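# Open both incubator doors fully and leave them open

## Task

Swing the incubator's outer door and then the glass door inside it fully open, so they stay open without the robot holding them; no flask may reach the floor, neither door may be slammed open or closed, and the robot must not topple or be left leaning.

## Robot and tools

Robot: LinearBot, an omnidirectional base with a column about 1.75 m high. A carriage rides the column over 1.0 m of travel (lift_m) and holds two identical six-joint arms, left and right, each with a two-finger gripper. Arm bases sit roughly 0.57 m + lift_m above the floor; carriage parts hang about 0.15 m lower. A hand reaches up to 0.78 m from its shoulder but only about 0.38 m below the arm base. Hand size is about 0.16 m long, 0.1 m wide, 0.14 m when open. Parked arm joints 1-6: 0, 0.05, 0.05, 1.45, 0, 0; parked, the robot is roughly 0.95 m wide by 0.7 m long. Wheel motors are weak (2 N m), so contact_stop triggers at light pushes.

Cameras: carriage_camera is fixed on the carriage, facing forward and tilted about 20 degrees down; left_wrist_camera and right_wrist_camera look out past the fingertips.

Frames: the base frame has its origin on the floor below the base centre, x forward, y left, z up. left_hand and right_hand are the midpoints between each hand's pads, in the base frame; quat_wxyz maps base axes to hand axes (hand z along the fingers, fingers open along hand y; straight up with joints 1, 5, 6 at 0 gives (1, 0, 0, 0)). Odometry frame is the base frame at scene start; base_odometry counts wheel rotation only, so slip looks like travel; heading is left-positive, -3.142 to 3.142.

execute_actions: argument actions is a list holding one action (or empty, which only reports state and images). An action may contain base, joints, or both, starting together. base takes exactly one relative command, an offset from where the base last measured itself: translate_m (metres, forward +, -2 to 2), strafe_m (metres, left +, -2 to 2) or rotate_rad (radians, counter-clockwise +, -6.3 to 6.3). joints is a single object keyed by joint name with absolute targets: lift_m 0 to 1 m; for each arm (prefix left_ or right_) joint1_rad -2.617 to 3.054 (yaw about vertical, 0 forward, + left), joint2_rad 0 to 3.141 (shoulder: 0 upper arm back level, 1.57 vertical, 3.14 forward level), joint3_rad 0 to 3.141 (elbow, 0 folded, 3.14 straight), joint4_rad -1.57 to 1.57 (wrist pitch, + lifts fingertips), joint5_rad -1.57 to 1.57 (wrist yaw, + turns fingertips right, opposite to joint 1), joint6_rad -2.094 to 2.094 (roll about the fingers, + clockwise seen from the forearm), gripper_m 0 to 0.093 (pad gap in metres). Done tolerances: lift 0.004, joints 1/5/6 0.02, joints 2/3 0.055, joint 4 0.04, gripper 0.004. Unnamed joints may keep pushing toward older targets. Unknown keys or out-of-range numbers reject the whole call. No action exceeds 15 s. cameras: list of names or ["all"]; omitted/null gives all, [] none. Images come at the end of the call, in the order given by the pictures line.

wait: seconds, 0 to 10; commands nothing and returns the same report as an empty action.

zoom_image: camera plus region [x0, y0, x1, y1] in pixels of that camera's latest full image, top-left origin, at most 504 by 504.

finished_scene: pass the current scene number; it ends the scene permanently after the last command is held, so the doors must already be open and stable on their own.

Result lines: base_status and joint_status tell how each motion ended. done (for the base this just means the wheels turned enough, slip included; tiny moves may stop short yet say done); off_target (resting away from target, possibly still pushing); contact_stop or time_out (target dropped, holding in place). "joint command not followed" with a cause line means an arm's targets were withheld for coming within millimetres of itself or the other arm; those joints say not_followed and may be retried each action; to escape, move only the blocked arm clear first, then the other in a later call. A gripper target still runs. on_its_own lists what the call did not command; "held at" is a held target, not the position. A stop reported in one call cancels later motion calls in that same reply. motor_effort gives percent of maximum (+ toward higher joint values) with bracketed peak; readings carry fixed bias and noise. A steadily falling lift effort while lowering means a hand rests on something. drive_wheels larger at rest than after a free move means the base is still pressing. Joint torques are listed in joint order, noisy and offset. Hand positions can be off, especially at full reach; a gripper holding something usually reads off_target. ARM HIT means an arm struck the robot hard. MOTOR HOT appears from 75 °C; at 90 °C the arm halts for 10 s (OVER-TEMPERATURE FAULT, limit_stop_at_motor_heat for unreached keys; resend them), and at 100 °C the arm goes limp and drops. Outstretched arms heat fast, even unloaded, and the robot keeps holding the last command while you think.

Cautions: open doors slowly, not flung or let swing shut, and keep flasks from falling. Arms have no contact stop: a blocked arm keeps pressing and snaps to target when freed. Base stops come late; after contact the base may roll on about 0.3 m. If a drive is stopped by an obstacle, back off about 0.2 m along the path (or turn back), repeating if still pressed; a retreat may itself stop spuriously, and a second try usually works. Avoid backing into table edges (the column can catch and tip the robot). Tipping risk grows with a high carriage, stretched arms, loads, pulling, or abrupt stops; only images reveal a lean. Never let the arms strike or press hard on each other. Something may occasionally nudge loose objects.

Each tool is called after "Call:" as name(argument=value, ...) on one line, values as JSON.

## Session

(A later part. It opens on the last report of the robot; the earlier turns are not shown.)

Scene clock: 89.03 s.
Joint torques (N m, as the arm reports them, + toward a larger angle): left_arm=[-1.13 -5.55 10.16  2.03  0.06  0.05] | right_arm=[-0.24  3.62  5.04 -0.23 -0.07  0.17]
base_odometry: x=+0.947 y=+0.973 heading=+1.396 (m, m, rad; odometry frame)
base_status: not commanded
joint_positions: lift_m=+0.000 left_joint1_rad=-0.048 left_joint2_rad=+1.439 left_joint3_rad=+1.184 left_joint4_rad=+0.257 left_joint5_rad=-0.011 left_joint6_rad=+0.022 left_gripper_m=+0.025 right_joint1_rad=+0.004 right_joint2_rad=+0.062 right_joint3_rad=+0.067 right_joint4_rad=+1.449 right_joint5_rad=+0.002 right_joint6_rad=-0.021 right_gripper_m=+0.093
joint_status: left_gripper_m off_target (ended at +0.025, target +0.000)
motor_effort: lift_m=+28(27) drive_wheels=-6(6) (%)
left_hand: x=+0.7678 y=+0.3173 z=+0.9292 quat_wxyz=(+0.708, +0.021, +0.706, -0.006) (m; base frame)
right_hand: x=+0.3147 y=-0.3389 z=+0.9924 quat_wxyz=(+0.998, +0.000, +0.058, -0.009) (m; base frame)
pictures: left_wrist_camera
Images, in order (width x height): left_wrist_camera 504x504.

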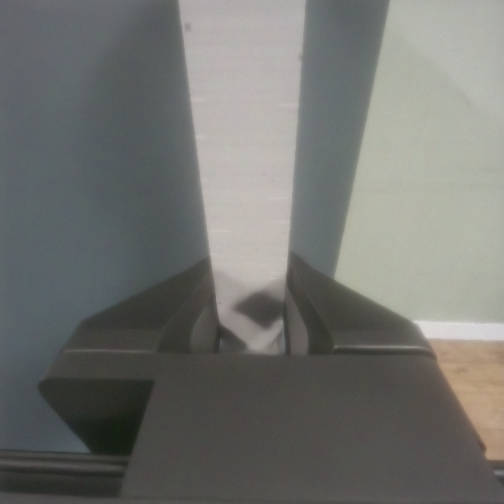

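Call:
execute_actions(actions=[{"base":{"translate_m":-0.12},"joints":{"left_joint1_rad":0.03,"left_joint5_rad":0.1}}], cameras=[])

Call:
execute_actions(actions=[{"base":{"translate_m":-0.21},"joints":{"left_joint1_rad":0.35,"left_joint5_rad":0.45}}], cameras=[])

Call:
execute_actions(actions=[{"joints":{"left_joint1_rad":0.4,"left_joint5_rad":0.35,"left_gripper_m":0.093}}], cameras=[])

Call:
execute_actions(actions=[{"base":{"translate_m":-0.1}}], cameras=[])

Call:
execute_actions(actions=[{"joints":{"left_joint1_rad":-0.15,"left_joint5_rad":0,"left_gripper_m":0}}], cameras=[])

Call:
execute_actions(actions=[{"base":{"translate_m":0.26}}], cameras=["carriage_camera","left_wrist_camera"])

Scene clock: 96.53 s.
Joint torques (N m, as the arm reports them, + toward a larger angle): left_arm=[-3.09 -8.08  8.68  1.81 -0.17  0.07] | right_arm=[-0.24  3.58  5.01 -0.19 -0.07  0.16]
base_odometry: x=+0.926 y=+0.855 heading=+1.396 (m, m, rad; odometry frame)
base_status: done
joint_positions: lift_m=+0.000 left_joint1_rad=+0.065 left_joint2_rad=+1.471 left_joint3_rad=+1.202 left_joint4_rad=+0.282 left_joint5_rad=+0.116 left_joint6_rad=+0.019 left_gripper_m=+0.027 right_joint1_rad=+0.004 right_joint2_rad=+0.062 right_joint3_rad=+0.067 right_joint4_rad=+1.448 right_joint5_rad=+0.002 right_joint6_rad=-0.021 right_gripper_m=+0.093
joint_status: left_joint1_rad off_target (ended at +0.065, target +0.030); the others done
motor_effort: lift_m=+28(27) drive_wheels=-9(31) (%)
left_hand: x=+0.7758 y=+0.3505 z=+0.9292 quat_wxyz=(+0.712, +0.025, +0.702, -0.011) (m; base frame)
right_hand: x=+0.3152 y=-0.3389 z=+0.9923 quat_wxyz=(+0.998, +0.000, +0.059, -0.009) (m; base frame)
pictures: none
No camera images: the call's "cameras" was empty. Leave "cameras" out to get every camera's image.

Scene clock: 98.77 s.
Joint torques (N m, as the arm reports them, + toward a larger angle): left_arm=[ -5.99 -10.53   8.07   1.32   1.89   0.07] | right_arm=[-0.23  3.56  5.02 -0.17 -0.08  0.16]
base_odometry: x=+0.889 y=+0.649 heading=+1.396 (m, m, rad; odometry frame)
base_status: done
joint_positions: lift_m=+0.000 left_joint1_rad=+0.417 left_joint2_rad=+1.503 left_joint3_rad=+1.209 left_joint4_rad=+0.334 left_joint5_rad=+0.223 left_joint6_rad=+0.020 left_gripper_m=+0.033 right_joint1_rad=+0.004 right_joint2_rad=+0.062 right_joint3_rad=+0.067 right_joint4_rad=+1.447 right_joint5_rad=+0.002 right_joint6_rad=-0.021 right_gripper_m=+0.093
joint_status: left_joint1_rad off_target (ended at +0.417, target +0.350); left_joint5_rad off_target (ended at +0.223, target +0.450)
motor_effort: lift_m=+28(27) drive_wheels=+11(24) (%)
left_hand: x=+0.7532 y=+0.5047 z=+0.9299 quat_wxyz=(+0.716, -0.057, +0.691, +0.080) (m; base frame)
right_hand: x=+0.3153 y=-0.3389 z=+0.9923 quat_wxyz=(+0.998, +0.000, +0.059, -0.009) (m; base frame)
pictures: none
No camera images: the call's "cameras" was empty. Leave "cameras" out to get every camera's image.

Scene clock: 99.73 s.
Joint torques (N m, as the arm reports them, + toward a larger angle): left_arm=[-0.72 -7.46  8.23  1.92  0.05  0.  ] | right_arm=[-0.23  3.64  4.96 -0.18 -0.08  0.17]
base_odometry: x=+0.889 y=+0.649 heading=+1.396 (m, m, rad; odometry frame)
base_status: not commanded
joint_positions: lift_m=+0.000 left_joint1_rad=+0.407 left_joint2_rad=+1.463 left_joint3_rad=+1.209 left_joint4_rad=+0.266 left_joint5_rad=+0.339 left_joint6_rad=+0.025 left_gripper_m=+0.093 right_joint1_rad=+0.004 right_joint2_rad=+0.062 right_joint3_rad=+0.067 right_joint4_rad=+1.448 right_joint5_rad=+0.002 right_joint6_rad=-0.021 right_gripper_m=+0.093
joint_status: all done
motor_effort: lift_m=+27(27) drive_wheels=+1(11) (%)
left_hand: x=+0.7483 y=+0.4763 z=+0.9320 quat_wxyz=(+0.710, -0.014, +0.703, +0.034) (m; base frame)
right_hand: x=+0.3152 y=-0.3389 z=+0.9923 quat_wxyz=(+0.998, +0.000, +0.059, -0.009) (m; base frame)
pictures: none
No camera images: the call's "cameras" was empty. Leave "cameras" out to get every camera's image.

Scene clock: 101.40 s.
Joint torques (N m, as the arm reports them, + toward a larger angle): left_arm=[-0.49 -7.51  8.26  1.99  0.04  0.01] | right_arm=[-0.25  3.74  4.93 -0.17 -0.08  0.17]
base_odometry: x=+0.872 y=+0.550 heading=+1.396 (m, m, rad; odometry frame)
base_status: done
joint_positions: lift_m=+0.000 left_joint1_rad=+0.405 left_joint2_rad=+1.463 left_joint3_rad=+1.209 left_joint4_rad=+0.260 left_joint5_rad=+0.342 left_joint6_rad=+0.025 left_gripper_m=+0.093 right_joint1_rad=+0.004 right_joint2_rad=+0.062 right_joint3_rad=+0.067 right_joint4_rad=+1.448 right_joint5_rad=+0.002 right_joint6_rad=-0.021 right_gripper_m=+0.093
joint_status: not commanded
motor_effort: lift_m=+26(27) drive_wheels=-3(22) (%)
left_hand: x=+0.7486 y=+0.4750 z=+0.9306 quat_wxyz=(+0.708, -0.013, +0.705, +0.032) (m; base frame)
right_hand: x=+0.3152 y=-0.3389 z=+0.9923 quat_wxyz=(+0.998, +0.000, +0.059, -0.009) (m; base frame)
pictures: none
No camera images: the call's "cameras" was empty. Leave "cameras" out to get every camera's image.

Scene clock: 102.53 s.
Joint torques (N m, as the arm reports them, + toward a larger angle): left_arm=[ 0.01 -7.48  8.29  2.01 -0.11 -0.01] | right_arm=[-0.24  3.67  5.03 -0.2  -0.08  0.17]
base_odometry: x=+0.872 y=+0.550 heading=+1.396 (m, m, rad; odometry frame)
base_status: not commanded
joint_positions: lift_m=+0.000 left_joint1_rad=-0.151 left_joint2_rad=+1.463 left_joint3_rad=+1.209 left_joint4_rad=+0.260 left_joint5_rad=+0.010 left_joint6_rad=+0.025 left_gripper_m=+0.000 right_joint1_rad=+0.004 right_joint2_rad=+0.062 right_joint3_rad=+0.067 right_joint4_rad=+1.448 right_joint5_rad=+0.002 right_joint6_rad=-0.021 right_gripper_m=+0.093
joint_status: all done
motor_effort: lift_m=+27(26) drive_wheels=-3(3) (%)
left_hand: x=+0.7689 y=+0.2634 z=+0.9306 quat_wxyz=(+0.707, +0.066, +0.702, -0.048) (m; base frame)
right_hand: x=+0.3152 y=-0.3389 z=+0.9923 quat_wxyz=(+0.998, +0.000, +0.059, -0.009) (m; base frame)
pictures: none
No camera images: the call's "cameras" was empty. Leave "cameras" out to get every camera's image.

Scene clock: 104.97 s.
Joint torques (N m, as the arm reports them, + toward a larger angle): left_arm=[-0.02 -7.22  8.2   2.07 -0.08 -0.01] | right_arm=[-0.23  3.63  5.06 -0.17 -0.07  0.17]
base_odometry: x=+0.916 y=+0.806 heading=+1.397 (m, m, rad; odometry frame)
base_status: done
joint_positions: lift_m=+0.000 left_joint1_rad=-0.151 left_joint2_rad=+1.463 left_joint3_rad=+1.209 left_joint4_rad=+0.258 left_joint5_rad=+0.006 left_joint6_rad=+0.025 left_gripper_m=+0.000 right_joint1_rad=+0.004 right_joint2_rad=+0.062 right_joint3_rad=+0.067 right_joint4_rad=+1.448 right_joint5_rad=+0.002 right_joint6_rad=-0.021 right_gripper_m=+0.093
joint_status: not commanded
motor_effort: lift_m=+27(27) drive_wheels=-6(22) (%)
left_hand: x=+0.7690 y=+0.2640 z=+0.9302 quat_wxyz=(+0.707, +0.064, +0.703, -0.047) (m; base frame)
right_hand: x=+0.3150 y=-0.3389 z=+0.9924 quat_wxyz=(+0.998, +0.000, +0.059, -0.009) (m; base frame)
pictures: carriage_camera, left_wrist_camera
Images, in order (width x height): carriage_camera 504x504, left_wrist_camera 504x504.

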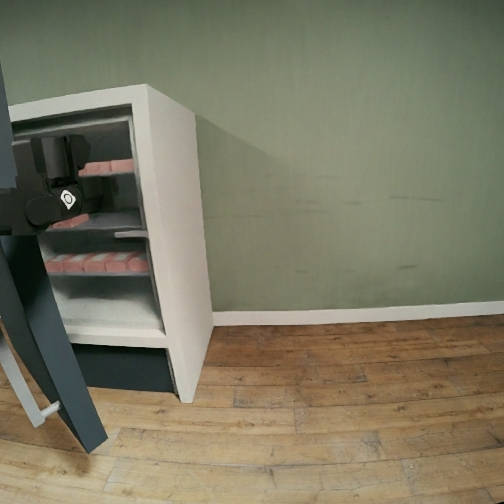

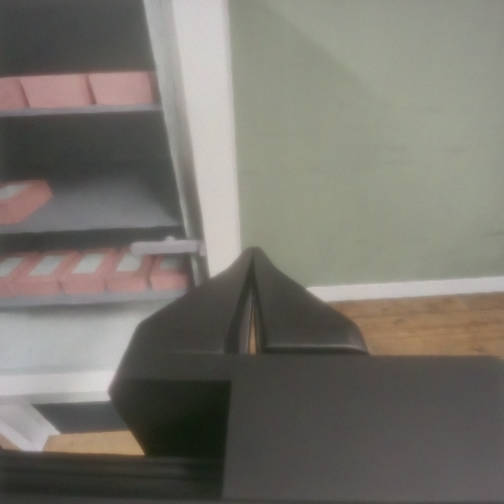

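Inside now; sweep by steps.

Call:
execute_actions(actions=[{"joints":{"left_joint1_rad":0.1}}], cameras=[])

Call:
execute_actions(actions=[{"joints":{"left_joint1_rad":0.35}}], cameras=[])

Call:
execute_actions(actions=[{"joints":{"left_joint1_rad":0.6}}], cameras=[])

Call:
execute_actions(actions=[{"joints":{"left_joint1_rad":0.8}}], cameras=["left_wrist_camera"])

Call:
execute_actions(actions=[{"base":{"strafe_m":0.2},"joints":{"left_joint1_rad":0.8}}], cameras=["carriage_camera","left_wrist_camera"])

Scene clock: 110.03 s.
Joint torques (N m, as the arm reports them, + toward a larger angle): left_arm=[ 0.43 -7.49  8.09  2.03 -0.08 -0.09] | right_arm=[-0.25  3.62  5.   -0.21 -0.07  0.17]
base_odometry: x=+0.916 y=+0.806 heading=+1.397 (m, m, rad; odometry frame)
base_status: not commanded
joint_positions: lift_m=+0.000 left_joint1_rad=+0.095 left_joint2_rad=+1.463 left_joint3_rad=+1.209 left_joint4_rad=+0.258 left_joint5_rad=+0.008 left_joint6_rad=+0.033 left_gripper_m=+0.000 right_joint1_rad=+0.004 right_joint2_rad=+0.062 right_joint3_rad=+0.067 right_joint4_rad=+1.449 right_joint5_rad=+0.001 right_joint6_rad=-0.021 right_gripper_m=+0.093
joint_status: all done
motor_effort: lift_m=+26(26) drive_wheels=-3(6) (%)
left_hand: x=+0.7724 y=+0.3838 z=+0.9304 quat_wxyz=(+0.707, -0.019, +0.706, +0.042) (m; base frame)
right_hand: x=+0.3149 y=-0.3388 z=+0.9924 quat_wxyz=(+0.998, +0.000, +0.059, -0.009) (m; base frame)
pictures: none
No camera images: the call's "cameras" was empty. Leave "cameras" out to get every camera's image.

Scene clock: 110.90 s.
Joint torques (N m, as the arm reports them, + toward a larger angle): left_arm=[-0.33 -7.3   8.39  2.07 -0.03 -0.08] | right_arm=[-0.26  3.6   4.99 -0.24 -0.08  0.16]
base_odometry: x=+0.916 y=+0.806 heading=+1.397 (m, m, rad; odometry frame)
base_status: not commanded
joint_positions: lift_m=+0.000 left_joint1_rad=+0.355 left_joint2_rad=+1.463 left_joint3_rad=+1.209 left_joint4_rad=+0.256 left_joint5_rad=-0.002 left_joint6_rad=+0.032 left_gripper_m=+0.000 right_joint1_rad=+0.004 right_joint2_rad=+0.062 right_joint3_rad=+0.067 right_joint4_rad=+1.449 right_joint5_rad=+0.001 right_joint6_rad=-0.021 right_gripper_m=+0.093
joint_status: all done
motor_effort: lift_m=+28(27) drive_wheels=-3(3) (%)
left_hand: x=+0.7438 y=+0.5094 z=+0.9299 quat_wxyz=(+0.694, -0.115, +0.697, +0.137) (m; base frame)
right_hand: x=+0.3147 y=-0.3388 z=+0.9924 quat_wxyz=(+0.998, +0.000, +0.058, -0.009) (m; base frame)
pictures: none
No camera images: the call's "cameras" was empty. Leave "cameras" out to get every camera's image.

Scene clock: 111.77 s.
Joint torques (N m, as the arm reports them, + toward a larger angle): left_arm=[-0.31 -7.34  8.26  2.    0.01 -0.08] | right_arm=[-0.24  3.62  4.97 -0.24 -0.06  0.17]
base_odometry: x=+0.916 y=+0.806 heading=+1.397 (m, m, rad; odometry frame)
base_status: not commanded
joint_positions: lift_m=+0.000 left_joint1_rad=+0.603 left_joint2_rad=+1.463 left_joint3_rad=+1.209 left_joint4_rad=+0.256 left_joint5_rad=-0.002 left_joint6_rad=+0.032 left_gripper_m=+0.000 right_joint1_rad=+0.004 right_joint2_rad=+0.062 right_joint3_rad=+0.067 right_joint4_rad=+1.449 right_joint5_rad=+0.001 right_joint6_rad=-0.021 right_gripper_m=+0.093
joint_status: all done
motor_effort: lift_m=+27(28) drive_wheels=-3(3) (%)
left_hand: x=+0.6881 y=+0.6164 z=+0.9299 quat_wxyz=(+0.672, -0.199, +0.678, +0.221) (m; base frame)
right_hand: x=+0.3147 y=-0.3388 z=+0.9924 quat_wxyz=(+0.998, +0.000, +0.058, -0.009) (m; base frame)
pictures: none
No camera images: the call's "cameras" was empty. Leave "cameras" out to get every camera's image.

Scene clock: 112.57 s.
Joint torques (N m, as the arm reports them, + toward a larger angle): left_arm=[-0.34 -7.36  8.15  2.04  0.   -0.07] | right_arm=[-0.23  3.74  5.04 -0.25 -0.06  0.16]
base_odometry: x=+0.916 y=+0.806 heading=+1.397 (m, m, rad; odometry frame)
base_status: not commanded
joint_positions: lift_m=+0.000 left_joint1_rad=+0.804 left_joint2_rad=+1.463 left_joint3_rad=+1.209 left_joint4_rad=+0.256 left_joint5_rad=-0.002 left_joint6_rad=+0.032 left_gripper_m=+0.000 right_joint1_rad=+0.004 right_joint2_rad=+0.062 right_joint3_rad=+0.067 right_joint4_rad=+1.449 right_joint5_rad=+0.001 right_joint6_rad=-0.021 right_gripper_m=+0.093
joint_status: all done
motor_effort: lift_m=+27(26) drive_wheels=-3(3) (%)
left_hand: x=+0.6245 y=+0.6914 z=+0.9299 quat_wxyz=(+0.647, -0.266, +0.654, +0.288) (m; base frame)
right_hand: x=+0.3147 y=-0.3388 z=+0.9924 quat_wxyz=(+0.998, +0.000, +0.058, -0.009) (m; base frame)
pictures: left_wrist_camera
Images, in order (width x height): left_wrist_camera 504x504.

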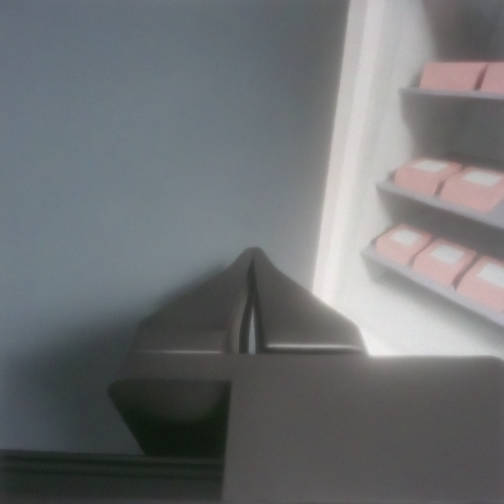

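Scene clock: 114.73 s.
Joint torques (N m, as the arm reports them, + toward a larger angle): left_arm=[ 0.37 -6.92  8.15  2.08 -0.12 -0.05] | right_arm=[-0.22  3.69  4.98 -0.22 -0.07  0.16]
base_odometry: x=+0.719 y=+0.841 heading=+1.397 (m, m, rad; odometry frame)
base_status: done
joint_positions: lift_m=+0.000 left_joint1_rad=+0.795 left_joint2_rad=+1.456 left_joint3_rad=+1.209 left_joint4_rad=+0.252 left_joint5_rad=+0.009 left_joint6_rad=+0.029 left_gripper_m=+0.000 right_joint1_rad=+0.004 right_joint2_rad=+0.062 right_joint3_rad=+0.067 right_joint4_rad=+1.449 right_joint5_rad=+0.001 right_joint6_rad=-0.021 right_gripper_m=+0.093
joint_status: all done
motor_effort: lift_m=+27(28) drive_wheels=-4(24) (%)
left_hand: x=+0.6275 y=+0.6860 z=+0.9322 quat_wxyz=(+0.651, -0.261, +0.655, +0.281) (m; base frame)
right_hand: x=+0.3148 y=-0.3388 z=+0.9924 quat_wxyz=(+0.998, +0.000, +0.058, -0.009) (m; base frame)
pictures: carriage_camera, left_wrist_camera
Images, in order (width x height): carriage_camera 504x504, left_wrist_camera 504x504.

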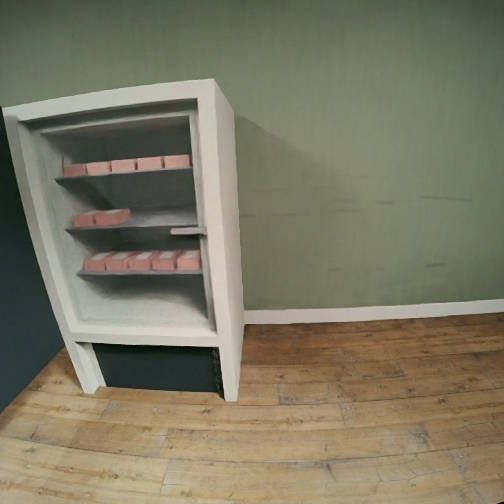

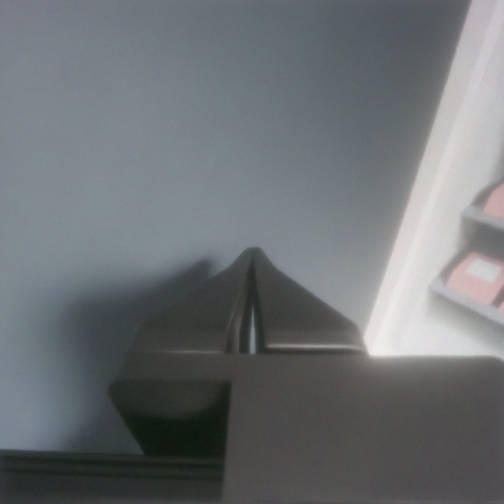

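Call:
execute_actions(actions=[{"base":{"strafe_m":0.15},"joints":{"left_joint1_rad":0.9,"right_joint1_rad":0.7,"right_joint5_rad":0.7,"right_joint2_rad":1.58,"right_joint3_rad":0.53,"right_joint4_rad":1.03,"right_joint6_rad":-1.57}}], cameras=[])

Call:
execute_actions(actions=[{"base":{"rotate_rad":0.1}}], cameras=["carriage_camera"])

Call:
execute_actions(actions=[{"joints":{"left_joint1_rad":1.1}}], cameras=["left_wrist_camera"])

Scene clock: 119.93 s.
Joint torques (N m, as the arm reports them, + toward a larger angle): left_arm=[ 0.34 -6.05  8.25  2.12 -0.09 -0.05] | right_arm=[ 0.11 -6.08  7.36  2.3   0.08  0.09]
base_odometry: x=+0.572 y=+0.868 heading=+1.396 (m, m, rad; odometry frame)
base_status: done
joint_positions: lift_m=+0.000 left_joint1_rad=+0.896 left_joint2_rad=+1.446 left_joint3_rad=+1.207 left_joint4_rad=+0.246 left_joint5_rad=+0.009 left_joint6_rad=+0.029 left_gripper_m=+0.000 right_joint1_rad=+0.699 right_joint2_rad=+1.571 right_joint3_rad=+0.527 right_joint4_rad=+1.032 right_joint5_rad=+0.691 right_joint6_rad=-1.563 right_gripper_m=+0.093
joint_status: all done
motor_effort: lift_m=+25(27) drive_wheels=-4(23) (%)
left_hand: x=+0.5892 y=+0.7166 z=+0.9348 quat_wxyz=(+0.637, -0.293, +0.641, +0.314) (m; base frame)
right_hand: x=+0.6627 y=-0.1642 z=+0.7505 quat_wxyz=(+0.500, -0.504, +0.500, -0.496) (m; base frame)
pictures: none
No camera images: the call's "cameras" was empty. Leave "cameras" out to get every camera's image.

Scene clock: 120.93 s.
Joint torques (N m, as the arm reports them, + toward a larger angle): left_arm=[-0.19 -6.03  8.24  2.11 -0.07 -0.05] | right_arm=[-0.01 -6.04  7.29  2.3   0.01  0.1 ]
base_odometry: x=+0.571 y=+0.868 heading=+1.497 (m, m, rad; odometry frame)
base_status: done
joint_positions: lift_m=+0.000 left_joint1_rad=+0.898 left_joint2_rad=+1.446 left_joint3_rad=+1.207 left_joint4_rad=+0.249 left_joint5_rad=+0.005 left_joint6_rad=+0.029 left_gripper_m=+0.000 right_joint1_rad=+0.699 right_joint2_rad=+1.571 right_joint3_rad=+0.527 right_joint4_rad=+1.033 right_joint5_rad=+0.693 right_joint6_rad=-1.563 right_gripper_m=+0.093
joint_status: not commanded
motor_effort: lift_m=+27(26) drive_wheels=-10(16) (%)
left_hand: x=+0.5879 y=+0.7177 z=+0.9355 quat_wxyz=(+0.637, -0.295, +0.639, +0.316) (m; base frame)
right_hand: x=+0.6627 y=-0.1646 z=+0.7508 quat_wxyz=(+0.500, -0.503, +0.501, -0.496) (m; base frame)
pictures: carriage_camera
Images, in order (width x height): carriage_camera 504x504.

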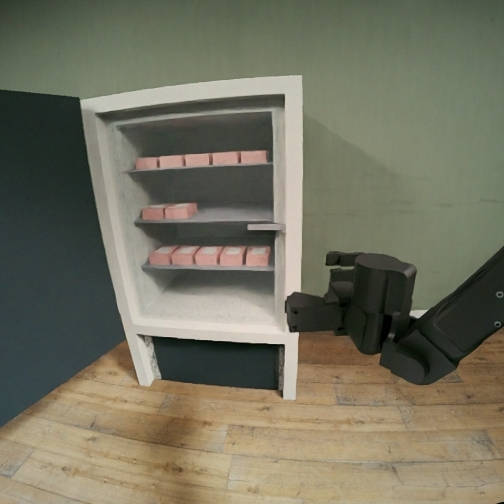

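Scene clock: 121.73 s.
Joint torques (N m, as the arm reports them, + toward a larger angle): left_arm=[-0.32 -6.02  8.23  2.1  -0.01 -0.06] | right_arm=[ 0.03 -6.05  7.38  2.28  0.01  0.1 ]
base_odometry: x=+0.571 y=+0.868 heading=+1.497 (m, m, rad; odometry frame)
base_status: not commanded
joint_positions: lift_m=+0.000 left_joint1_rad=+1.103 left_joint2_rad=+1.446 left_joint3_rad=+1.207 left_joint4_rad=+0.249 left_joint5_rad=+0.000 left_joint6_rad=+0.029 left_gripper_m=+0.000 right_joint1_rad=+0.699 right_joint2_rad=+1.571 right_joint3_rad=+0.527 right_joint4_rad=+1.033 right_joint5_rad=+0.693 right_joint6_rad=-1.563 right_gripper_m=+0.093
joint_status: all done
motor_effort: lift_m=+26(27) drive_wheels=-9(10) (%)
left_hand: x=+0.5037 y=+0.7718 z=+0.9355 quat_wxyz=(+0.600, -0.360, +0.604, +0.381) (m; base frame)
right_hand: x=+0.6627 y=-0.1646 z=+0.7508 quat_wxyz=(+0.500, -0.503, +0.501, -0.496) (m; base frame)
pictures: left_wrist_camera
Images, in order (width x height): left_wrist_camera 504x504.

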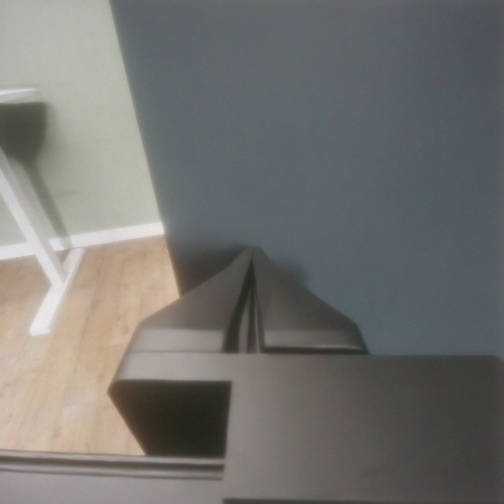

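Call:
execute_actions(actions=[{"base":{"rotate_rad":-0.05},"joints":{"left_joint1_rad":0.85}}], cameras=[])

Call:
execute_actions(actions=[{"base":{"strafe_m":0.16},"joints":{"left_joint1_rad":0.85}}])

Scene clock: 125.63 s.
Joint torques (N m, as the arm reports them, + toward a larger angle): left_arm=[ 0.6  -6.02  8.27  2.11 -0.07 -0.05] | right_arm=[ 0.12 -6.08  7.36  2.27  0.01  0.1 ]
base_odometry: x=+0.572 y=+0.868 heading=+1.447 (m, m, rad; odometry frame)
base_status: done
joint_positions: lift_m=+0.000 left_joint1_rad=+0.843 left_joint2_rad=+1.446 left_joint3_rad=+1.207 left_joint4_rad=+0.250 left_joint5_rad=+0.005 left_joint6_rad=+0.029 left_gripper_m=+0.000 right_joint1_rad=+0.699 right_joint2_rad=+1.571 right_joint3_rad=+0.527 right_joint4_rad=+1.033 right_joint5_rad=+0.695 right_joint6_rad=-1.563 right_gripper_m=+0.093
joint_status: all done
motor_effort: lift_m=+27(26) drive_wheels=+6(35) (%)
left_hand: x=+0.6085 y=+0.7003 z=+0.9358 quat_wxyz=(+0.645, -0.277, +0.646, +0.299) (m; base frame)
right_hand: x=+0.6627 y=-0.1648 z=+0.7508 quat_wxyz=(+0.499, -0.503, +0.501, -0.497) (m; base frame)
pictures: none
No camera images: the call's "cameras" was empty. Leave "cameras" out to get every camera's image.

Scene clock: 127.23 s.
Joint torques (N m, as the arm reports them, + toward a larger angle): left_arm=[ 2.28  2.77  9.5   3.58 -1.32 -0.04] | right_arm=[-0.08 -6.01  7.31  2.25  0.    0.1 ]
base_odometry: x=+0.444 y=+0.883 heading=+1.450 (m, m, rad; odometry frame)
base_status: strafe_m contact_stop (by the wheels' count: +0.128 of +0.160)
joint_positions: lift_m=+0.000 left_joint1_rad=+0.823 left_joint2_rad=+1.333 left_joint3_rad=+1.192 left_joint4_rad=+0.083 left_joint5_rad=+0.146 left_joint6_rad=+0.029 left_gripper_m=+0.000 right_joint1_rad=+0.702 right_joint2_rad=+1.571 right_joint3_rad=+0.527 right_joint4_rad=+1.036 right_joint5_rad=+0.695 right_joint6_rad=-1.563 right_gripper_m=+0.093
joint_status: left_joint1_rad off_target (ended at +0.823, target +0.850)
motor_effort: lift_m=+26(27) drive_wheels=+18(28) (%)
left_hand: x=+0.6109 y=+0.6536 z=+0.9380 quat_wxyz=(+0.645, -0.234, +0.688, +0.235) (m; base frame)
right_hand: x=+0.6622 y=-0.1639 z=+0.7513 quat_wxyz=(+0.501, -0.503, +0.501, -0.496) (m; base frame)
pictures: carriage_camera, left_wrist_camera, right_wrist_camera
Images, in order (width x height): carriage_camera 504x504, left_wrist_camera 504x504, right_wrist_camera 504x504.

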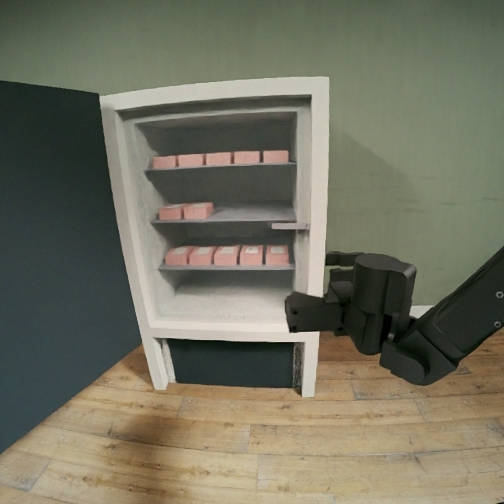

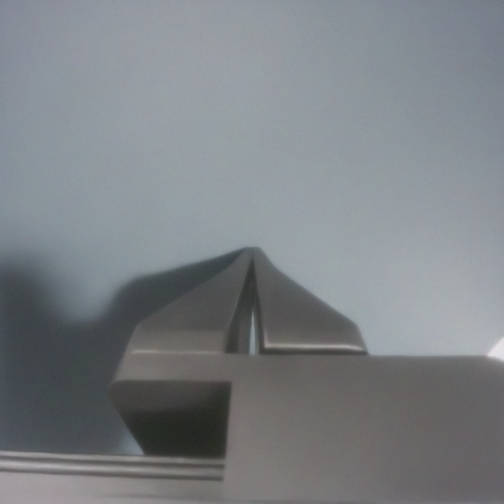

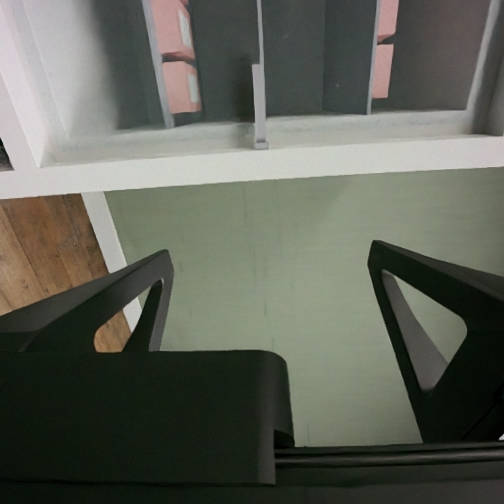

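Call:
execute_actions(actions=[{"joints":{"left_joint1_rad":0,"left_joint2_rad":0.05,"left_joint3_rad":0.05,"left_joint4_rad":1.45}}], cameras=[])

Call:
execute_actions(actions=[{"base":{"strafe_m":0.05}}], cameras=[])

Call:
execute_actions(actions=[{"base":{"translate_m":0.22}}], cameras=["carriage_camera","right_wrist_camera"])

Scene clock: 131.67 s.
Joint torques (N m, as the arm reports them, + toward a larger angle): left_arm=[-0.5   2.09  4.33 -0.19 -0.08 -0.04] | right_arm=[-0.07 -6.06  7.43  2.22  0.01  0.1 ]
base_odometry: x=+0.444 y=+0.883 heading=+1.450 (m, m, rad; odometry frame)
base_status: not commanded
joint_positions: lift_m=+0.000 left_joint1_rad=+0.005 left_joint2_rad=+0.067 left_joint3_rad=+0.071 left_joint4_rad=+1.453 left_joint5_rad=+0.010 left_joint6_rad=+0.029 left_gripper_m=+0.000 right_joint1_rad=+0.702 right_joint2_rad=+1.571 right_joint3_rad=+0.527 right_joint4_rad=+1.036 right_joint5_rad=+0.695 right_joint6_rad=-1.563 right_gripper_m=+0.093
joint_status: all done
motor_effort: lift_m=+27(26) drive_wheels=+3(18) (%)
left_hand: x=+0.3144 y=+0.3371 z=+0.9934 quat_wxyz=(+0.998, +0.006, +0.057, +0.017) (m; base frame)
right_hand: x=+0.6622 y=-0.1639 z=+0.7513 quat_wxyz=(+0.501, -0.503, +0.501, -0.496) (m; base frame)
pictures: none
No camera images: the call's "cameras" was empty. Leave "cameras" out to get every camera's image.

Scene clock: 132.97 s.
Joint torques (N m, as the arm reports them, + toward a larger angle): left_arm=[-0.49  2.25  4.53 -0.22 -0.1  -0.04] | right_arm=[-0.02 -6.06  7.32  2.26  0.    0.1 ]
base_odometry: x=+0.394 y=+0.889 heading=+1.452 (m, m, rad; odometry frame)
base_status: done
joint_positions: lift_m=+0.000 left_joint1_rad=+0.005 left_joint2_rad=+0.067 left_joint3_rad=+0.071 left_joint4_rad=+1.452 left_joint5_rad=+0.008 left_joint6_rad=+0.029 left_gripper_m=+0.000 right_joint1_rad=+0.702 right_joint2_rad=+1.571 right_joint3_rad=+0.527 right_joint4_rad=+1.036 right_joint5_rad=+0.695 right_joint6_rad=-1.563 right_gripper_m=+0.093
joint_status: not commanded
motor_effort: lift_m=+26(26) drive_wheels=-8(24) (%)
left_hand: x=+0.3145 y=+0.3375 z=+0.9934 quat_wxyz=(+0.998, +0.005, +0.057, +0.017) (m; base frame)
right_hand: x=+0.6622 y=-0.1639 z=+0.7513 quat_wxyz=(+0.501, -0.503, +0.501, -0.496) (m; base frame)
pictures: none
No camera images: the call's "cameras" was empty. Leave "cameras" out to get every camera's image.

Scene clock: 135.23 s.
Joint torques (N m, as the arm reports them, + toward a larger angle): left_arm=[-0.52  2.3   4.49 -0.16 -0.1  -0.05] | right_arm=[-0.15 -6.1   7.31  2.25 -0.01  0.1 ]
base_odometry: x=+0.420 y=+1.108 heading=+1.452 (m, m, rad; odometry frame)
base_status: done
joint_positions: lift_m=+0.000 left_joint1_rad=+0.005 left_joint2_rad=+0.067 left_joint3_rad=+0.071 left_joint4_rad=+1.453 left_joint5_rad=+0.007 left_joint6_rad=+0.029 left_gripper_m=+0.000 right_joint1_rad=+0.702 right_joint2_rad=+1.571 right_joint3_rad=+0.527 right_joint4_rad=+1.036 right_joint5_rad=+0.696 right_joint6_rad=-1.563 right_gripper_m=+0.093
joint_status: not commanded
motor_effort: lift_m=+27(27) drive_wheels=-6(21) (%)
left_hand: x=+0.3144 y=+0.3376 z=+0.9934 quat_wxyz=(+0.998, +0.004, +0.057, +0.017) (m; base frame)
right_hand: x=+0.6623 y=-0.1641 z=+0.7513 quat_wxyz=(+0.500, -0.502, +0.501, -0.496) (m; base frame)
pictures: carriage_camera, right_wrist_camera
Images, in order (width x height): carriage_camera 504x504, right_wrist_camera 504x504.

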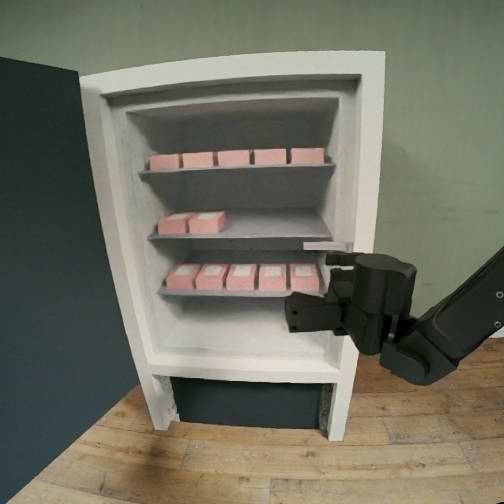

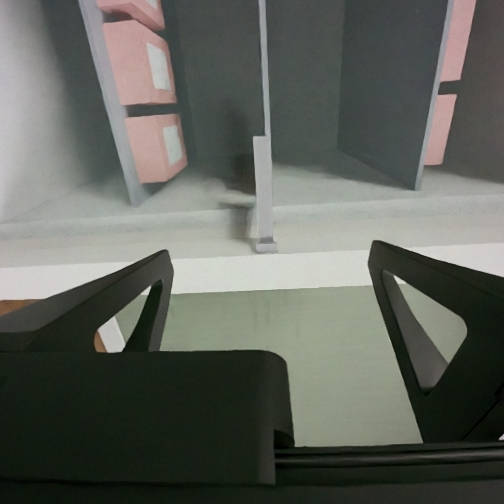

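Call:
execute_actions(actions=[{"base":{"rotate_rad":-0.07}}], cameras=[])

Call:
execute_actions(actions=[{"base":{"translate_m":0.1}}], cameras=["carriage_camera","right_wrist_camera"])

Scene clock: 138.23 s.
Joint torques (N m, as the arm reports them, + toward a larger angle): left_arm=[-0.52  2.26  4.5  -0.16 -0.09 -0.05] | right_arm=[-0.1  -6.05  7.28  2.24 -0.02  0.1 ]
base_odometry: x=+0.420 y=+1.108 heading=+1.383 (m, m, rad; odometry frame)
base_status: done
joint_positions: lift_m=+0.000 left_joint1_rad=+0.005 left_joint2_rad=+0.067 left_joint3_rad=+0.071 left_joint4_rad=+1.452 left_joint5_rad=+0.006 left_joint6_rad=+0.029 left_gripper_m=+0.000 right_joint1_rad=+0.702 right_joint2_rad=+1.571 right_joint3_rad=+0.527 right_joint4_rad=+1.036 right_joint5_rad=+0.696 right_joint6_rad=-1.563 right_gripper_m=+0.093
joint_status: not commanded
motor_effort: lift_m=+27(26) drive_wheels=-5(14) (%)
left_hand: x=+0.3146 y=+0.3378 z=+0.9934 quat_wxyz=(+0.998, +0.004, +0.058, +0.017) (m; base frame)
right_hand: x=+0.6623 y=-0.1641 z=+0.7513 quat_wxyz=(+0.500, -0.502, +0.501, -0.496) (m; base frame)
pictures: none
No camera images: the call's "cameras" was empty. Leave "cameras" out to get every camera's image.

Scene clock: 139.90 s.
Joint torques (N m, as the arm reports them, + toward a larger angle): left_arm=[-0.5   2.3   4.53 -0.18 -0.08 -0.05] | right_arm=[-0.09 -6.03  7.3   2.25 -0.01  0.1 ]
base_odometry: x=+0.438 y=+1.206 heading=+1.381 (m, m, rad; odometry frame)
base_status: done
joint_positions: lift_m=+0.000 left_joint1_rad=+0.005 left_joint2_rad=+0.067 left_joint3_rad=+0.071 left_joint4_rad=+1.452 left_joint5_rad=+0.006 left_joint6_rad=+0.029 left_gripper_m=+0.000 right_joint1_rad=+0.702 right_joint2_rad=+1.571 right_joint3_rad=+0.527 right_joint4_rad=+1.036 right_joint5_rad=+0.696 right_joint6_rad=-1.563 right_gripper_m=+0.093
joint_status: not commanded
motor_effort: lift_m=+27(27) drive_wheels=-9(23) (%)
left_hand: x=+0.3147 y=+0.3378 z=+0.9934 quat_wxyz=(+0.998, +0.004, +0.058, +0.017) (m; base frame)
right_hand: x=+0.6623 y=-0.1641 z=+0.7513 quat_wxyz=(+0.500, -0.502, +0.501, -0.496) (m; base frame)
pictures: carriage_camera, right_wrist_camera
Images, in order (width x height): carriage_camera 504x504, right_wrist_camera 504x504.

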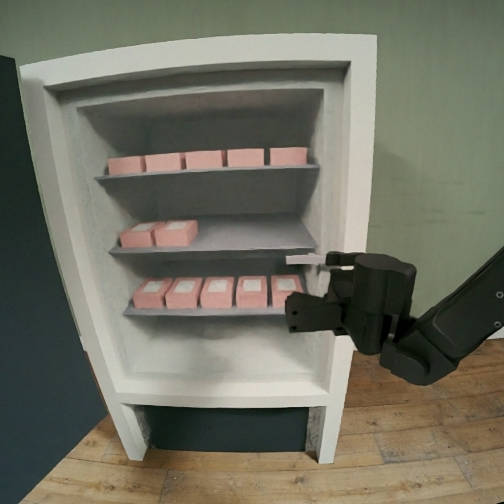

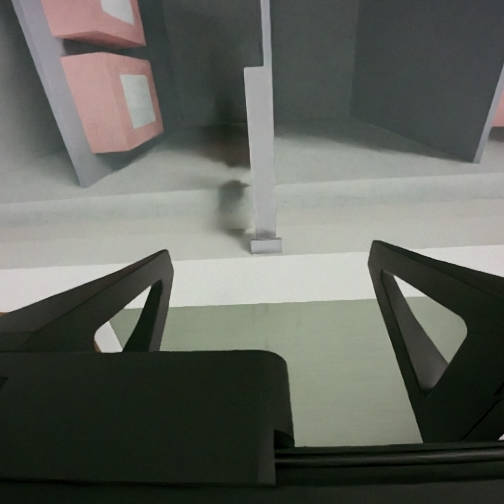

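Call:
execute_actions(actions=[{"base":{"strafe_m":0.025},"joints":{"right_gripper_m":0.05}}], cameras=[])

Call:
execute_actions(actions=[{"base":{"translate_m":0.095}}], cameras=["right_wrist_camera"])

Call:
execute_actions(actions=[{"joints":{"right_gripper_m":0}}], cameras=["right_wrist_camera"])

Scene clock: 143.77 s.
Joint torques (N m, as the arm reports them, + toward a larger angle): left_arm=[-0.51  2.26  4.5  -0.13 -0.09 -0.04] | right_arm=[-0.01 -6.04  7.26  2.22 -0.01  0.1 ]
base_odometry: x=+0.414 y=+1.211 heading=+1.381 (m, m, rad; odometry frame)
base_status: done
joint_positions: lift_m=+0.000 left_joint1_rad=+0.005 left_joint2_rad=+0.067 left_joint3_rad=+0.071 left_joint4_rad=+1.450 left_joint5_rad=+0.006 left_joint6_rad=+0.029 left_gripper_m=+0.000 right_joint1_rad=+0.701 right_joint2_rad=+1.571 right_joint3_rad=+0.527 right_joint4_rad=+1.036 right_joint5_rad=+0.698 right_joint6_rad=-1.563 right_gripper_m=+0.050
joint_status: all done
motor_effort: lift_m=+27(28) drive_wheels=-5(19) (%)
left_hand: x=+0.3151 y=+0.3379 z=+0.9933 quat_wxyz=(+0.998, +0.004, +0.059, +0.017) (m; base frame)
right_hand: x=+0.6624 y=-0.1646 z=+0.7513 quat_wxyz=(+0.500, -0.502, +0.501, -0.497) (m; base frame)
pictures: none
No camera images: the call's "cameras" was empty. Leave "cameras" out to get every camera's image.

Scene clock: 145.40 s.
Joint torques (N m, as the arm reports them, + toward a larger angle): left_arm=[-0.53  2.26  4.53 -0.16 -0.08 -0.05] | right_arm=[-0.01 -6.06  7.3   2.24 -0.02  0.1 ]
base_odometry: x=+0.432 y=+1.305 heading=+1.382 (m, m, rad; odometry frame)
base_status: done
joint_positions: lift_m=+0.000 left_joint1_rad=+0.005 left_joint2_rad=+0.067 left_joint3_rad=+0.071 left_joint4_rad=+1.450 left_joint5_rad=+0.006 left_joint6_rad=+0.029 left_gripper_m=+0.000 right_joint1_rad=+0.701 right_joint2_rad=+1.571 right_joint3_rad=+0.527 right_joint4_rad=+1.037 right_joint5_rad=+0.698 right_joint6_rad=-1.563 right_gripper_m=+0.050
joint_status: not commanded
motor_effort: lift_m=+27(27) drive_wheels=-6(21) (%)
left_hand: x=+0.3150 y=+0.3379 z=+0.9934 quat_wxyz=(+0.998, +0.004, +0.058, +0.017) (m; base frame)
right_hand: x=+0.6624 y=-0.1646 z=+0.7515 quat_wxyz=(+0.500, -0.501, +0.501, -0.497) (m; base frame)
pictures: right_wrist_camera
Images, in order (width x height): right_wrist_camera 504x504.

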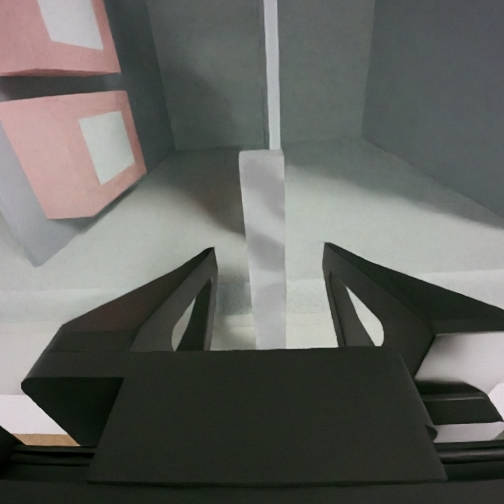

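Scene clock: 146.00 s.
Joint torques (N m, as the arm reports them, + toward a larger angle): left_arm=[-0.5   2.25  4.58 -0.14 -0.08 -0.05] | right_arm=[-0.05 -6.1   7.29  2.27 -0.02  0.11]
base_odometry: x=+0.432 y=+1.305 heading=+1.382 (m, m, rad; odometry frame)
base_status: not commanded
joint_positions: lift_m=+0.000 left_joint1_rad=+0.005 left_joint2_rad=+0.067 left_joint3_rad=+0.071 left_joint4_rad=+1.450 left_joint5_rad=+0.006 left_joint6_rad=+0.029 left_gripper_m=+0.000 right_joint1_rad=+0.701 right_joint2_rad=+1.571 right_joint3_rad=+0.527 right_joint4_rad=+1.033 right_joint5_rad=+0.697 right_joint6_rad=-1.564 right_gripper_m=+0.015
joint_status: right_gripper_m off_target (ended at +0.015, target +0.000)
motor_effort: lift_m=+27(27) drive_wheels=-6(6) (%)
left_hand: x=+0.3150 y=+0.3379 z=+0.9934 quat_wxyz=(+0.998, +0.004, +0.058, +0.017) (m; base frame)
right_hand: x=+0.6624 y=-0.1645 z=+0.7507 quat_wxyz=(+0.499, -0.503, +0.501, -0.497) (m; base frame)
pictures: right_wrist_camera
Images, in order (width x height): right_wrist_camera 504x504.

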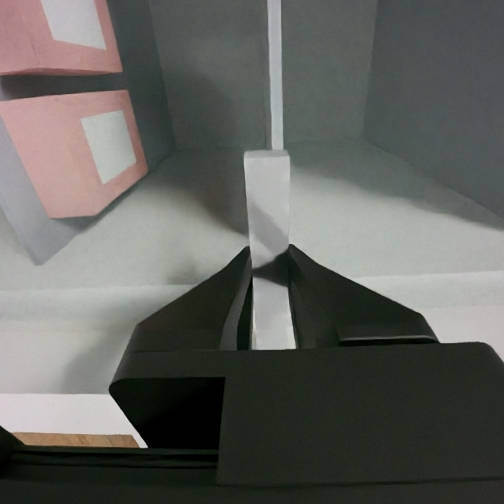

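Call:
execute_actions(actions=[{"joints":{"right_joint6_rad":-0.05}}], cameras=["right_wrist_camera"])

Call:
execute_actions(actions=[{"base":{"translate_m":-0.12},"joints":{"right_joint5_rad":0.9,"right_joint1_rad":0.78}}], cameras=["right_wrist_camera"])

Call:
execute_actions(actions=[{"base":{"translate_m":-0.15},"joints":{"right_joint5_rad":1.25,"right_joint1_rad":1.02,"right_joint3_rad":0.7,"right_joint2_rad":1.7}}], cameras=["carriage_camera","right_wrist_camera"])

Scene clock: 151.30 s.
Joint torques (N m, as the arm reports them, + toward a larger angle): left_arm=[-0.51  2.27  4.53 -0.16 -0.08 -0.04] | right_arm=[ 0.08 -5.93  7.19  1.56 -0.65  0.31]
base_odometry: x=+0.432 y=+1.304 heading=+1.381 (m, m, rad; odometry frame)
base_status: not commanded
joint_positions: lift_m=+0.000 left_joint1_rad=+0.005 left_joint2_rad=+0.067 left_joint3_rad=+0.071 left_joint4_rad=+1.450 left_joint5_rad=+0.006 left_joint6_rad=+0.029 left_gripper_m=+0.000 right_joint1_rad=+0.699 right_joint2_rad=+1.571 right_joint3_rad=+0.527 right_joint4_rad=+1.089 right_joint5_rad=+0.755 right_joint6_rad=-0.073 right_gripper_m=+0.015
joint_status: right_joint6_rad off_target (ended at -0.073, target -0.050)
motor_effort: lift_m=+27(27) drive_wheels=-4(6) (%)
left_hand: x=+0.3150 y=+0.3379 z=+0.9934 quat_wxyz=(+0.998, +0.004, +0.058, +0.017) (m; base frame)
right_hand: x=+0.6623 y=-0.1753 z=+0.7619 quat_wxyz=(+0.718, +0.005, +0.695, -0.035) (m; base frame)
pictures: right_wrist_camera
Images, in order (width x height): right_wrist_camera 504x504.

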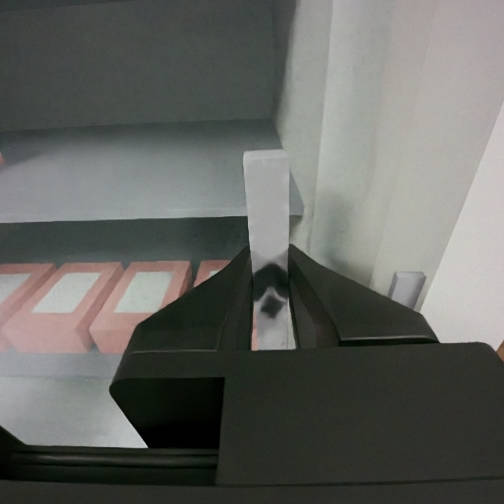

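Scene clock: 153.07 s.
Joint torques (N m, as the arm reports them, + toward a larger angle): left_arm=[-0.47  2.46  4.57 -0.17 -0.09 -0.05] | right_arm=[-1.37 -5.99  6.32  1.74  0.95  0.17]
base_odometry: x=+0.409 y=+1.187 heading=+1.382 (m, m, rad; odometry frame)
base_status: done
joint_positions: lift_m=+0.000 left_joint1_rad=+0.005 left_joint2_rad=+0.067 left_joint3_rad=+0.071 left_joint4_rad=+1.450 left_joint5_rad=+0.006 left_joint6_rad=+0.029 left_gripper_m=+0.000 right_joint1_rad=+0.800 right_joint2_rad=+1.571 right_joint3_rad=+0.537 right_joint4_rad=+1.069 right_joint5_rad=+0.803 right_joint6_rad=-0.057 right_gripper_m=+0.015
joint_status: right_joint5_rad off_target (ended at +0.803, target +0.900); the others done
motor_effort: lift_m=+27(27) drive_wheels=-4(25) (%)
left_hand: x=+0.3152 y=+0.3379 z=+0.9933 quat_wxyz=(+0.998, +0.004, +0.059, +0.017) (m; base frame)
right_hand: x=+0.6455 y=-0.1449 z=+0.7618 quat_wxyz=(+0.716, -0.010, +0.698, -0.012) (m; base frame)
pictures: right_wrist_camera
Images, in order (width x height): right_wrist_camera 504x504.

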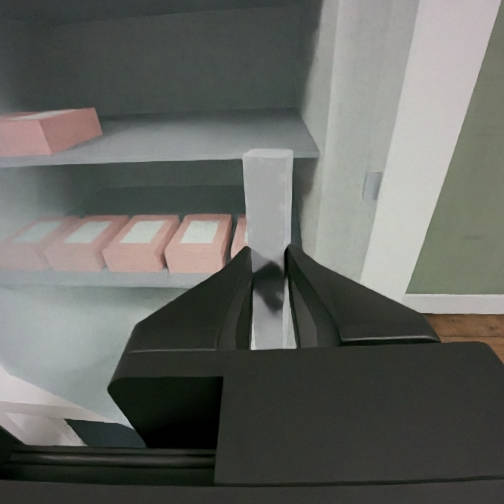

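Scene clock: 155.00 s.
Joint torques (N m, as the arm reports them, + toward a larger angle): left_arm=[-0.52  2.27  4.45 -0.19 -0.08 -0.05] | right_arm=[-0.49 -8.5   6.26  1.9   0.03  0.12]
base_odometry: x=+0.380 y=+1.039 heading=+1.382 (m, m, rad; odometry frame)
base_status: done
joint_positions: lift_m=+0.000 left_joint1_rad=+0.005 left_joint2_rad=+0.067 left_joint3_rad=+0.071 left_joint4_rad=+1.451 left_joint5_rad=+0.005 left_joint6_rad=+0.029 left_gripper_m=+0.000 right_joint1_rad=+1.027 right_joint2_rad=+1.706 right_joint3_rad=+0.708 right_joint4_rad=+1.028 right_joint5_rad=+1.241 right_joint6_rad=-0.053 right_gripper_m=+0.000
joint_status: all done
on_its_own: right_gripper_m moved -0.015 to your old target +0.000
motor_effort: lift_m=+28(27) drive_wheels=-3(27) (%)
left_hand: x=+0.3148 y=+0.3379 z=+0.9934 quat_wxyz=(+0.998, +0.003, +0.058, +0.017) (m; base frame)
right_hand: x=+0.6146 y=-0.1076 z=+0.7627 quat_wxyz=(+0.706, +0.067, +0.700, -0.084) (m; base frame)
pictures: carriage_camera, right_wrist_camera
Images, in order (width x height): carriage_camera 504x504, right_wrist_camera 504x504.

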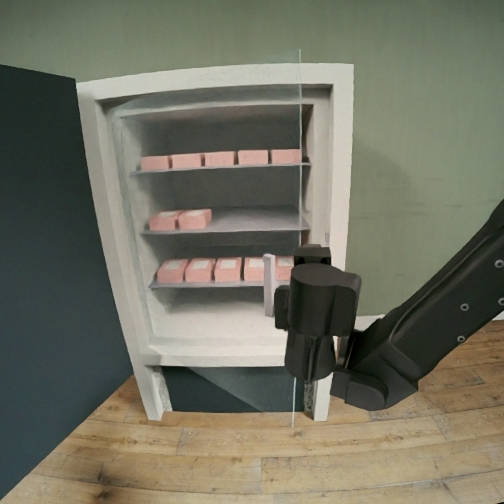

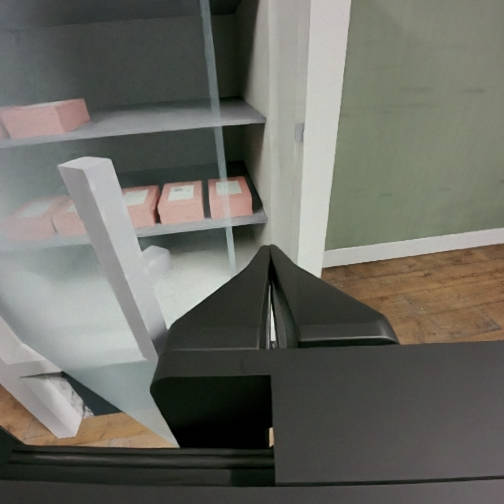

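Call:
execute_actions(actions=[{"base":{"translate_m":-0.1},"joints":{"right_joint1_rad":0,"right_joint5_rad":0,"right_joint2_rad":0.05,"right_joint3_rad":0.05,"right_joint4_rad":1.45}}], cameras=[])

Call:
execute_actions(actions=[{"base":{"strafe_m":-0.5},"joints":{"left_joint1_rad":-0.3}}], cameras=[])

Call:
execute_actions(actions=[{"joints":{"left_joint2_rad":1.8,"left_joint3_rad":1.6,"left_joint4_rad":0.2}}], cameras=["carriage_camera","left_wrist_camera"])

Scene clock: 161.83 s.
Joint torques (N m, as the arm reports them, + toward a larger angle): left_arm=[-0.53  2.38  4.55 -0.13 -0.09 -0.05] | right_arm=[-0.31  3.55  4.57 -0.32 -0.14  0.12]
base_odometry: x=+0.361 y=+0.941 heading=+1.382 (m, m, rad; odometry frame)
base_status: done
joint_positions: lift_m=+0.000 left_joint1_rad=+0.005 left_joint2_rad=+0.067 left_joint3_rad=+0.071 left_joint4_rad=+1.451 left_joint5_rad=+0.005 left_joint6_rad=+0.029 left_gripper_m=+0.000 right_joint1_rad=+0.005 right_joint2_rad=+0.064 right_joint3_rad=+0.072 right_joint4_rad=+1.457 right_joint5_rad=+0.008 right_joint6_rad=-0.053 right_gripper_m=+0.000
joint_status: all done
motor_effort: lift_m=+27(27) drive_wheels=-4(21) (%)
left_hand: x=+0.3148 y=+0.3379 z=+0.9934 quat_wxyz=(+0.998, +0.003, +0.058, +0.017) (m; base frame)
right_hand: x=+0.3118 y=-0.3399 z=+0.9939 quat_wxyz=(+0.998, +0.002, +0.053, -0.024) (m; base frame)
pictures: none
No camera images: the call's "cameras" was empty. Leave "cameras" out to get every camera's image.

Scene clock: 165.07 s.
Joint torques (N m, as the arm reports them, + toward a larger angle): left_arm=[-0.39  2.29  4.46 -0.17 -0.08 -0.04] | right_arm=[-0.3   3.51  4.47 -0.34 -0.12  0.12]
base_odometry: x=+0.852 y=+0.847 heading=+1.381 (m, m, rad; odometry frame)
base_status: done
joint_positions: lift_m=+0.000 left_joint1_rad=-0.296 left_joint2_rad=+0.067 left_joint3_rad=+0.071 left_joint4_rad=+1.451 left_joint5_rad=+0.005 left_joint6_rad=+0.029 left_gripper_m=+0.000 right_joint1_rad=+0.005 right_joint2_rad=+0.064 right_joint3_rad=+0.072 right_joint4_rad=+1.457 right_joint5_rad=+0.007 right_joint6_rad=-0.053 right_gripper_m=+0.000
joint_status: all done
motor_effort: lift_m=+27(27) drive_wheels=-4(19) (%)
left_hand: x=+0.3132 y=+0.3292 z=+0.9934 quat_wxyz=(+0.989, +0.012, +0.057, -0.133) (m; base frame)
right_hand: x=+0.3118 y=-0.3397 z=+0.9939 quat_wxyz=(+0.998, +0.002, +0.053, -0.024) (m; base frame)
pictures: none
No camera images: the call's "cameras" was empty. Leave "cameras" out to get every camera's image.

Scene clock: 166.93 s.
Joint torques (N m, as the arm reports them, + toward a larger angle): left_arm=[-0.43 -8.99 11.03  2.13 -0.07 -0.04] | right_arm=[-0.31  3.57  4.57 -0.32 -0.12  0.12]
base_odometry: x=+0.852 y=+0.847 heading=+1.381 (m, m, rad; odometry frame)
base_status: not commanded
joint_positions: lift_m=+0.000 left_joint1_rad=-0.296 left_joint2_rad=+1.793 left_joint3_rad=+1.575 left_joint4_rad=+0.201 left_joint5_rad=+0.005 left_joint6_rad=+0.029 left_gripper_m=+0.000 right_joint1_rad=+0.005 right_joint2_rad=+0.064 right_joint3_rad=+0.072 right_joint4_rad=+1.457 right_joint5_rad=+0.007 right_joint6_rad=-0.053 right_gripper_m=+0.000
joint_status: all done
motor_effort: lift_m=+27(27) drive_wheels=-4(5) (%)
left_hand: x=+0.8358 y=+0.1697 z=+0.9296 quat_wxyz=(+0.695, +0.117, +0.703, -0.095) (m; base frame)
right_hand: x=+0.3118 y=-0.3397 z=+0.9939 quat_wxyz=(+0.998, +0.002, +0.053, -0.024) (m; base frame)
pictures: carriage_camera, left_wrist_camera
Images, in order (width x height): carriage_camera 504x504, left_wrist_camera 504x504.

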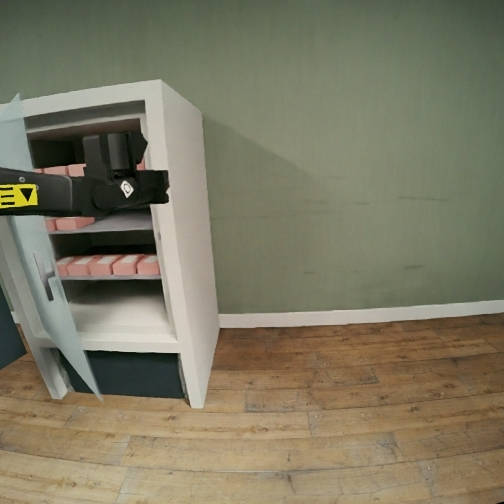

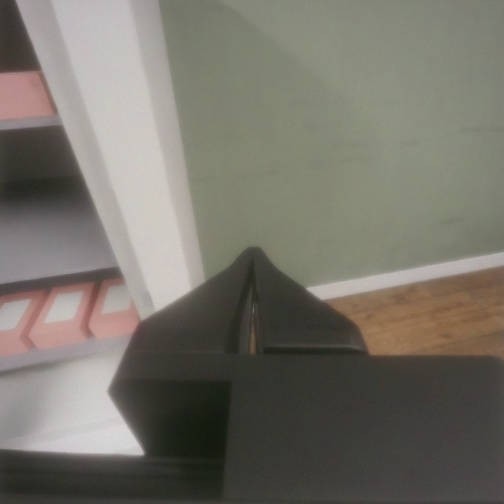

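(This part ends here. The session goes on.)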